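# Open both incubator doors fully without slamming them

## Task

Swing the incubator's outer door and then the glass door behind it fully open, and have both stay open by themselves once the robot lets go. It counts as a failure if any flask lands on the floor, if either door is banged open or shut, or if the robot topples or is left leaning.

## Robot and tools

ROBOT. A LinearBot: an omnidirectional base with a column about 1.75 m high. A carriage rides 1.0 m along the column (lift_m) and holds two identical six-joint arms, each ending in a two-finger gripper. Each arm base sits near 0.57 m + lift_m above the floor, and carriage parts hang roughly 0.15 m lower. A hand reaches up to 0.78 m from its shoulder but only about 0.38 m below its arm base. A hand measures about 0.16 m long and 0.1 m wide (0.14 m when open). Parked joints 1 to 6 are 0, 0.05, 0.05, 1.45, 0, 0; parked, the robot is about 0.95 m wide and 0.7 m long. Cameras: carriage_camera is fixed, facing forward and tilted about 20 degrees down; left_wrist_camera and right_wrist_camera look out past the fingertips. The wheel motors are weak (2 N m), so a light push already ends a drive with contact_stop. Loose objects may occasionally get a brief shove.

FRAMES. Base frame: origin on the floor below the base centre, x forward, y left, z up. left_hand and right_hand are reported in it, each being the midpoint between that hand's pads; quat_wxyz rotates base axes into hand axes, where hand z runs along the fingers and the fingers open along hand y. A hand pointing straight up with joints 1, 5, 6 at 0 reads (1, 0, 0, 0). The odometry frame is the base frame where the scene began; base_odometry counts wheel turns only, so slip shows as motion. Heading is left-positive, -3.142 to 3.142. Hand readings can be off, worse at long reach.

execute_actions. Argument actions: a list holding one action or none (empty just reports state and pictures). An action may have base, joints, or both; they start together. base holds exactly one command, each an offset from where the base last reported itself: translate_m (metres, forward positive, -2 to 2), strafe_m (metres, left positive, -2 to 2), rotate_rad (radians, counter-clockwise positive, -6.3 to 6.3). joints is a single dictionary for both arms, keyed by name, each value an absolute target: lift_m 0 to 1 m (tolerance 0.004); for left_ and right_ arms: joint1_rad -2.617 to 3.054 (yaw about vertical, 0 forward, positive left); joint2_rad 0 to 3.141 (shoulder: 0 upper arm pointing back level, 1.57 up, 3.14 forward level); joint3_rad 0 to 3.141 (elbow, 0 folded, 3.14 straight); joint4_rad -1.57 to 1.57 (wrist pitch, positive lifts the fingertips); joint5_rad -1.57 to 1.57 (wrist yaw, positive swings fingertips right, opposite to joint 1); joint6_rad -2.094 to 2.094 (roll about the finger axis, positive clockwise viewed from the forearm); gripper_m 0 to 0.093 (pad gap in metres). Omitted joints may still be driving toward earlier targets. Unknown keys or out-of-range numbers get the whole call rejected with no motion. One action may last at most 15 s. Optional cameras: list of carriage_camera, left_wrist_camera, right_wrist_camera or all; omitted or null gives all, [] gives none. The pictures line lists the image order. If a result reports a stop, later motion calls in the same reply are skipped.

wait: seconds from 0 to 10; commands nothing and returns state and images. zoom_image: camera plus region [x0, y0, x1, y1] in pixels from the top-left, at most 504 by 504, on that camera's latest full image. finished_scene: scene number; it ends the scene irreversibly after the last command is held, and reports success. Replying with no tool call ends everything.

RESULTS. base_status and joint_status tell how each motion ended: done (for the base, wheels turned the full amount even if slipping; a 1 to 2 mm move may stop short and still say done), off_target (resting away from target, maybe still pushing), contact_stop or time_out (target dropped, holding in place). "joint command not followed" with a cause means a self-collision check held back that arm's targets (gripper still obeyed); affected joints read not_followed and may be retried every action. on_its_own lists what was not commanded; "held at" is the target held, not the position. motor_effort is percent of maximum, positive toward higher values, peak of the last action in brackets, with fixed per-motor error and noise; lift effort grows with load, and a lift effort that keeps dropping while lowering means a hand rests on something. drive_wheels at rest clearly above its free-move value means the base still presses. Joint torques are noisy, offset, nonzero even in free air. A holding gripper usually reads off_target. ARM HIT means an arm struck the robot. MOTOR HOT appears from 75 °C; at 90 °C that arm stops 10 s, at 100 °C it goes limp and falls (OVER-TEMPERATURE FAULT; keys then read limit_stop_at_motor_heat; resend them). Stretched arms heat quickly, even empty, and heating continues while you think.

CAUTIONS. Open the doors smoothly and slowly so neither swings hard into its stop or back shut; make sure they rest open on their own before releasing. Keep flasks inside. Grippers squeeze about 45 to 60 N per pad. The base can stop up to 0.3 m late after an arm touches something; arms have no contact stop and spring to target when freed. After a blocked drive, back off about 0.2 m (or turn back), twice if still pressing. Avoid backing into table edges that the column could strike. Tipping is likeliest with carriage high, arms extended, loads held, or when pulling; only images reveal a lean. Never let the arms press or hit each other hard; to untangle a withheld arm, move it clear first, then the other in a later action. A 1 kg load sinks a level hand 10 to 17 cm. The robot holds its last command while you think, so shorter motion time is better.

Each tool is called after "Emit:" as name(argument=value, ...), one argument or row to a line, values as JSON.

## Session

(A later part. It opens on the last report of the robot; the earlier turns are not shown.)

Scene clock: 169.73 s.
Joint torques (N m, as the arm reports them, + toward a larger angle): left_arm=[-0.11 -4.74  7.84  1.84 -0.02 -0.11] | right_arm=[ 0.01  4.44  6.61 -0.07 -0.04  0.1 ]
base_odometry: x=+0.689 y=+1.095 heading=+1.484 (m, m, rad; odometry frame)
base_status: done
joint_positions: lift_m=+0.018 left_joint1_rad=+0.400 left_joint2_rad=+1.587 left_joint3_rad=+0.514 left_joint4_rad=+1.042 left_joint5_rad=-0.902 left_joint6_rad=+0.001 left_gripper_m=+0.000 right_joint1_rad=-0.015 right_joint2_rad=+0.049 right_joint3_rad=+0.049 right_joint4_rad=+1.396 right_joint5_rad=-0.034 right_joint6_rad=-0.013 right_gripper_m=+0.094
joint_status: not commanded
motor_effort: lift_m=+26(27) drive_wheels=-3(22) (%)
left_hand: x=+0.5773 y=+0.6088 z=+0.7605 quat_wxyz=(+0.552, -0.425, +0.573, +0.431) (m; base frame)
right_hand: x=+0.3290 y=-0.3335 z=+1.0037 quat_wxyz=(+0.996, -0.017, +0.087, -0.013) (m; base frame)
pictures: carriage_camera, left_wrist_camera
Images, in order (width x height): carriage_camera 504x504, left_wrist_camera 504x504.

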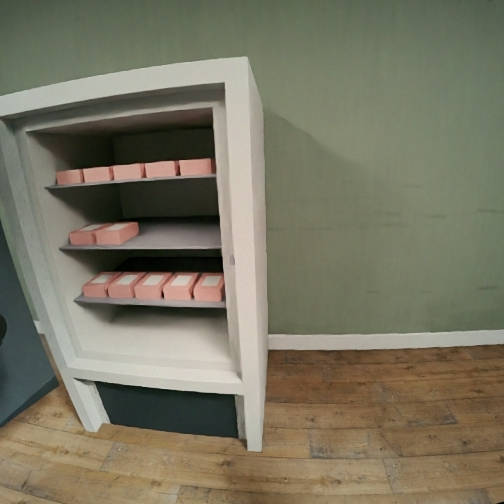

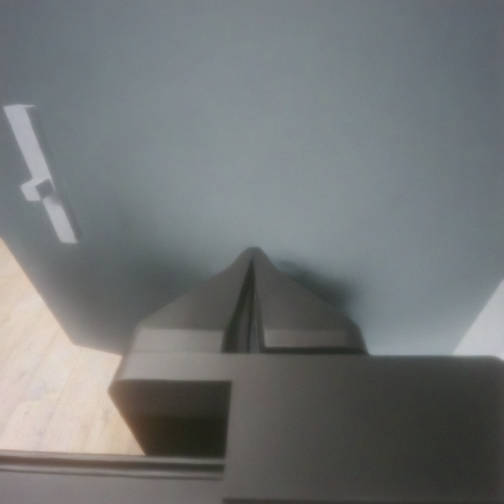

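Emit:
execute_actions(
  actions=[
    {"base":{"strafe_m":0.07}},
  ],
  cameras=[],
)

Emit:
execute_actions(
  actions=[
    {"base":{"strafe_m":0.06}},
  ],
  cameras=["left_wrist_camera"],
)

Scene clock: 172.53 s.
Joint torques (N m, as the arm reports them, + toward a larger angle): left_arm=[-0.15 -4.86  7.91  1.86 -0.04 -0.12] | right_arm=[ 0.01  4.42  6.64 -0.08 -0.03  0.1 ]
base_odometry: x=+0.619 y=+1.101 heading=+1.484 (m, m, rad; odometry frame)
base_status: done
joint_positions: lift_m=+0.018 left_joint1_rad=+0.400 left_joint2_rad=+1.587 left_joint3_rad=+0.514 left_joint4_rad=+1.042 left_joint5_rad=-0.902 left_joint6_rad=+0.001 left_gripper_m=+0.000 right_joint1_rad=-0.015 right_joint2_rad=+0.049 right_joint3_rad=+0.049 right_joint4_rad=+1.396 right_joint5_rad=-0.034 right_joint6_rad=-0.013 right_gripper_m=+0.094
joint_status: not commanded
motor_effort: lift_m=+27(27) drive_wheels=-4(22) (%)
left_hand: x=+0.5773 y=+0.6088 z=+0.7605 quat_wxyz=(+0.552, -0.425, +0.573, +0.431) (m; base frame)
right_hand: x=+0.3290 y=-0.3335 z=+1.0037 quat_wxyz=(+0.996, -0.017, +0.087, -0.013) (m; base frame)
pictures: none
No camera images: the call's "cameras" was empty. Leave "cameras" out to get every camera's image.

Scene clock: 173.83 s.
Joint torques (N m, as the arm reports them, + toward a larger angle): left_arm=[ 6.38 -4.52  9.08  1.54  0.73 -0.11] | right_arm=[ 0.    4.47  6.68 -0.09 -0.03  0.1 ]
base_odometry: x=+0.562 y=+1.107 heading=+1.482 (m, m, rad; odometry frame)
base_status: strafe_m contact_stop (by the wheels' count: +0.057 of +0.060)
joint_positions: lift_m=+0.018 left_joint1_rad=+0.327 left_joint2_rad=+1.587 left_joint3_rad=+0.498 left_joint4_rad=+1.067 left_joint5_rad=-0.984 left_joint6_rad=+0.001 left_gripper_m=+0.000 right_joint1_rad=-0.015 right_joint2_rad=+0.049 right_joint3_rad=+0.049 right_joint4_rad=+1.395 right_joint5_rad=-0.034 right_joint6_rad=-0.013 right_gripper_m=+0.094
joint_status: not commanded
motor_effort: lift_m=+27(27) drive_wheels=+16(22) (%)
left_hand: x=+0.5800 y=+0.5898 z=+0.7595 quat_wxyz=(+0.553, -0.428, +0.568, +0.434) (m; base frame)
right_hand: x=+0.3292 y=-0.3334 z=+1.0036 quat_wxyz=(+0.996, -0.017, +0.088, -0.013) (m; base frame)
pictures: left_wrist_camera
Images, in order (width x height): left_wrist_camera 504x504.

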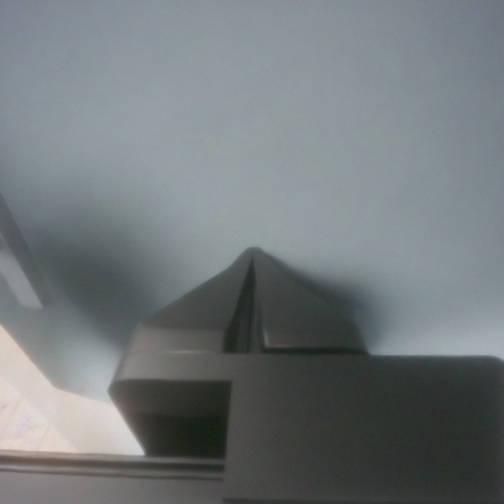

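Emit:
execute_actions(
  actions=[
    {"base":{"strafe_m":-0.15}},
  ],
  cameras=["left_wrist_camera"],
)

Emit:
finished_scene(
  scene=2,
)

Scene clock: 177.03 s.
Joint torques (N m, as the arm reports them, + toward a larger angle): left_arm=[ 0.26 -4.73  8.27  1.72  0.03 -0.11] | right_arm=[-0.01  4.41  6.65 -0.08 -0.03  0.1 ]
base_odometry: x=+0.711 y=+1.094 heading=+1.483 (m, m, rad; odometry frame)
base_status: done
joint_positions: lift_m=+0.018 left_joint1_rad=+0.396 left_joint2_rad=+1.587 left_joint3_rad=+0.509 left_joint4_rad=+1.052 left_joint5_rad=-0.908 left_joint6_rad=+0.001 left_gripper_m=+0.000 right_joint1_rad=-0.015 right_joint2_rad=+0.049 right_joint3_rad=+0.049 right_joint4_rad=+1.395 right_joint5_rad=-0.034 right_joint6_rad=-0.013 right_gripper_m=+0.094
joint_status: not commanded
motor_effort: lift_m=+27(27) drive_wheels=-5(20) (%)
left_hand: x=+0.5764 y=+0.6076 z=+0.7605 quat_wxyz=(+0.553, -0.427, +0.571, +0.432) (m; base frame)
right_hand: x=+0.3292 y=-0.3334 z=+1.0036 quat_wxyz=(+0.996, -0.017, +0.088, -0.013) (m; base frame)
pictures: left_wrist_camera
Images, in order (width x height): left_wrist_camera 504x504.

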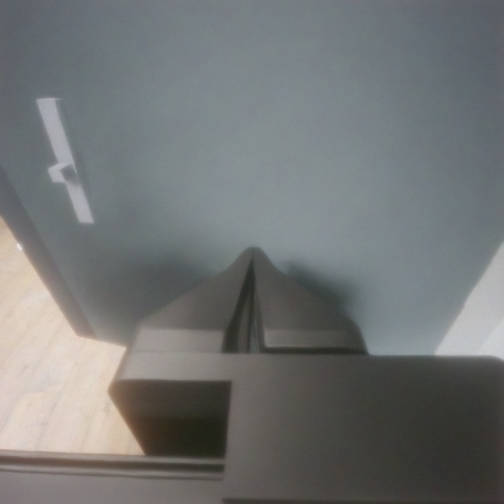

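The scene is finished: the task was done.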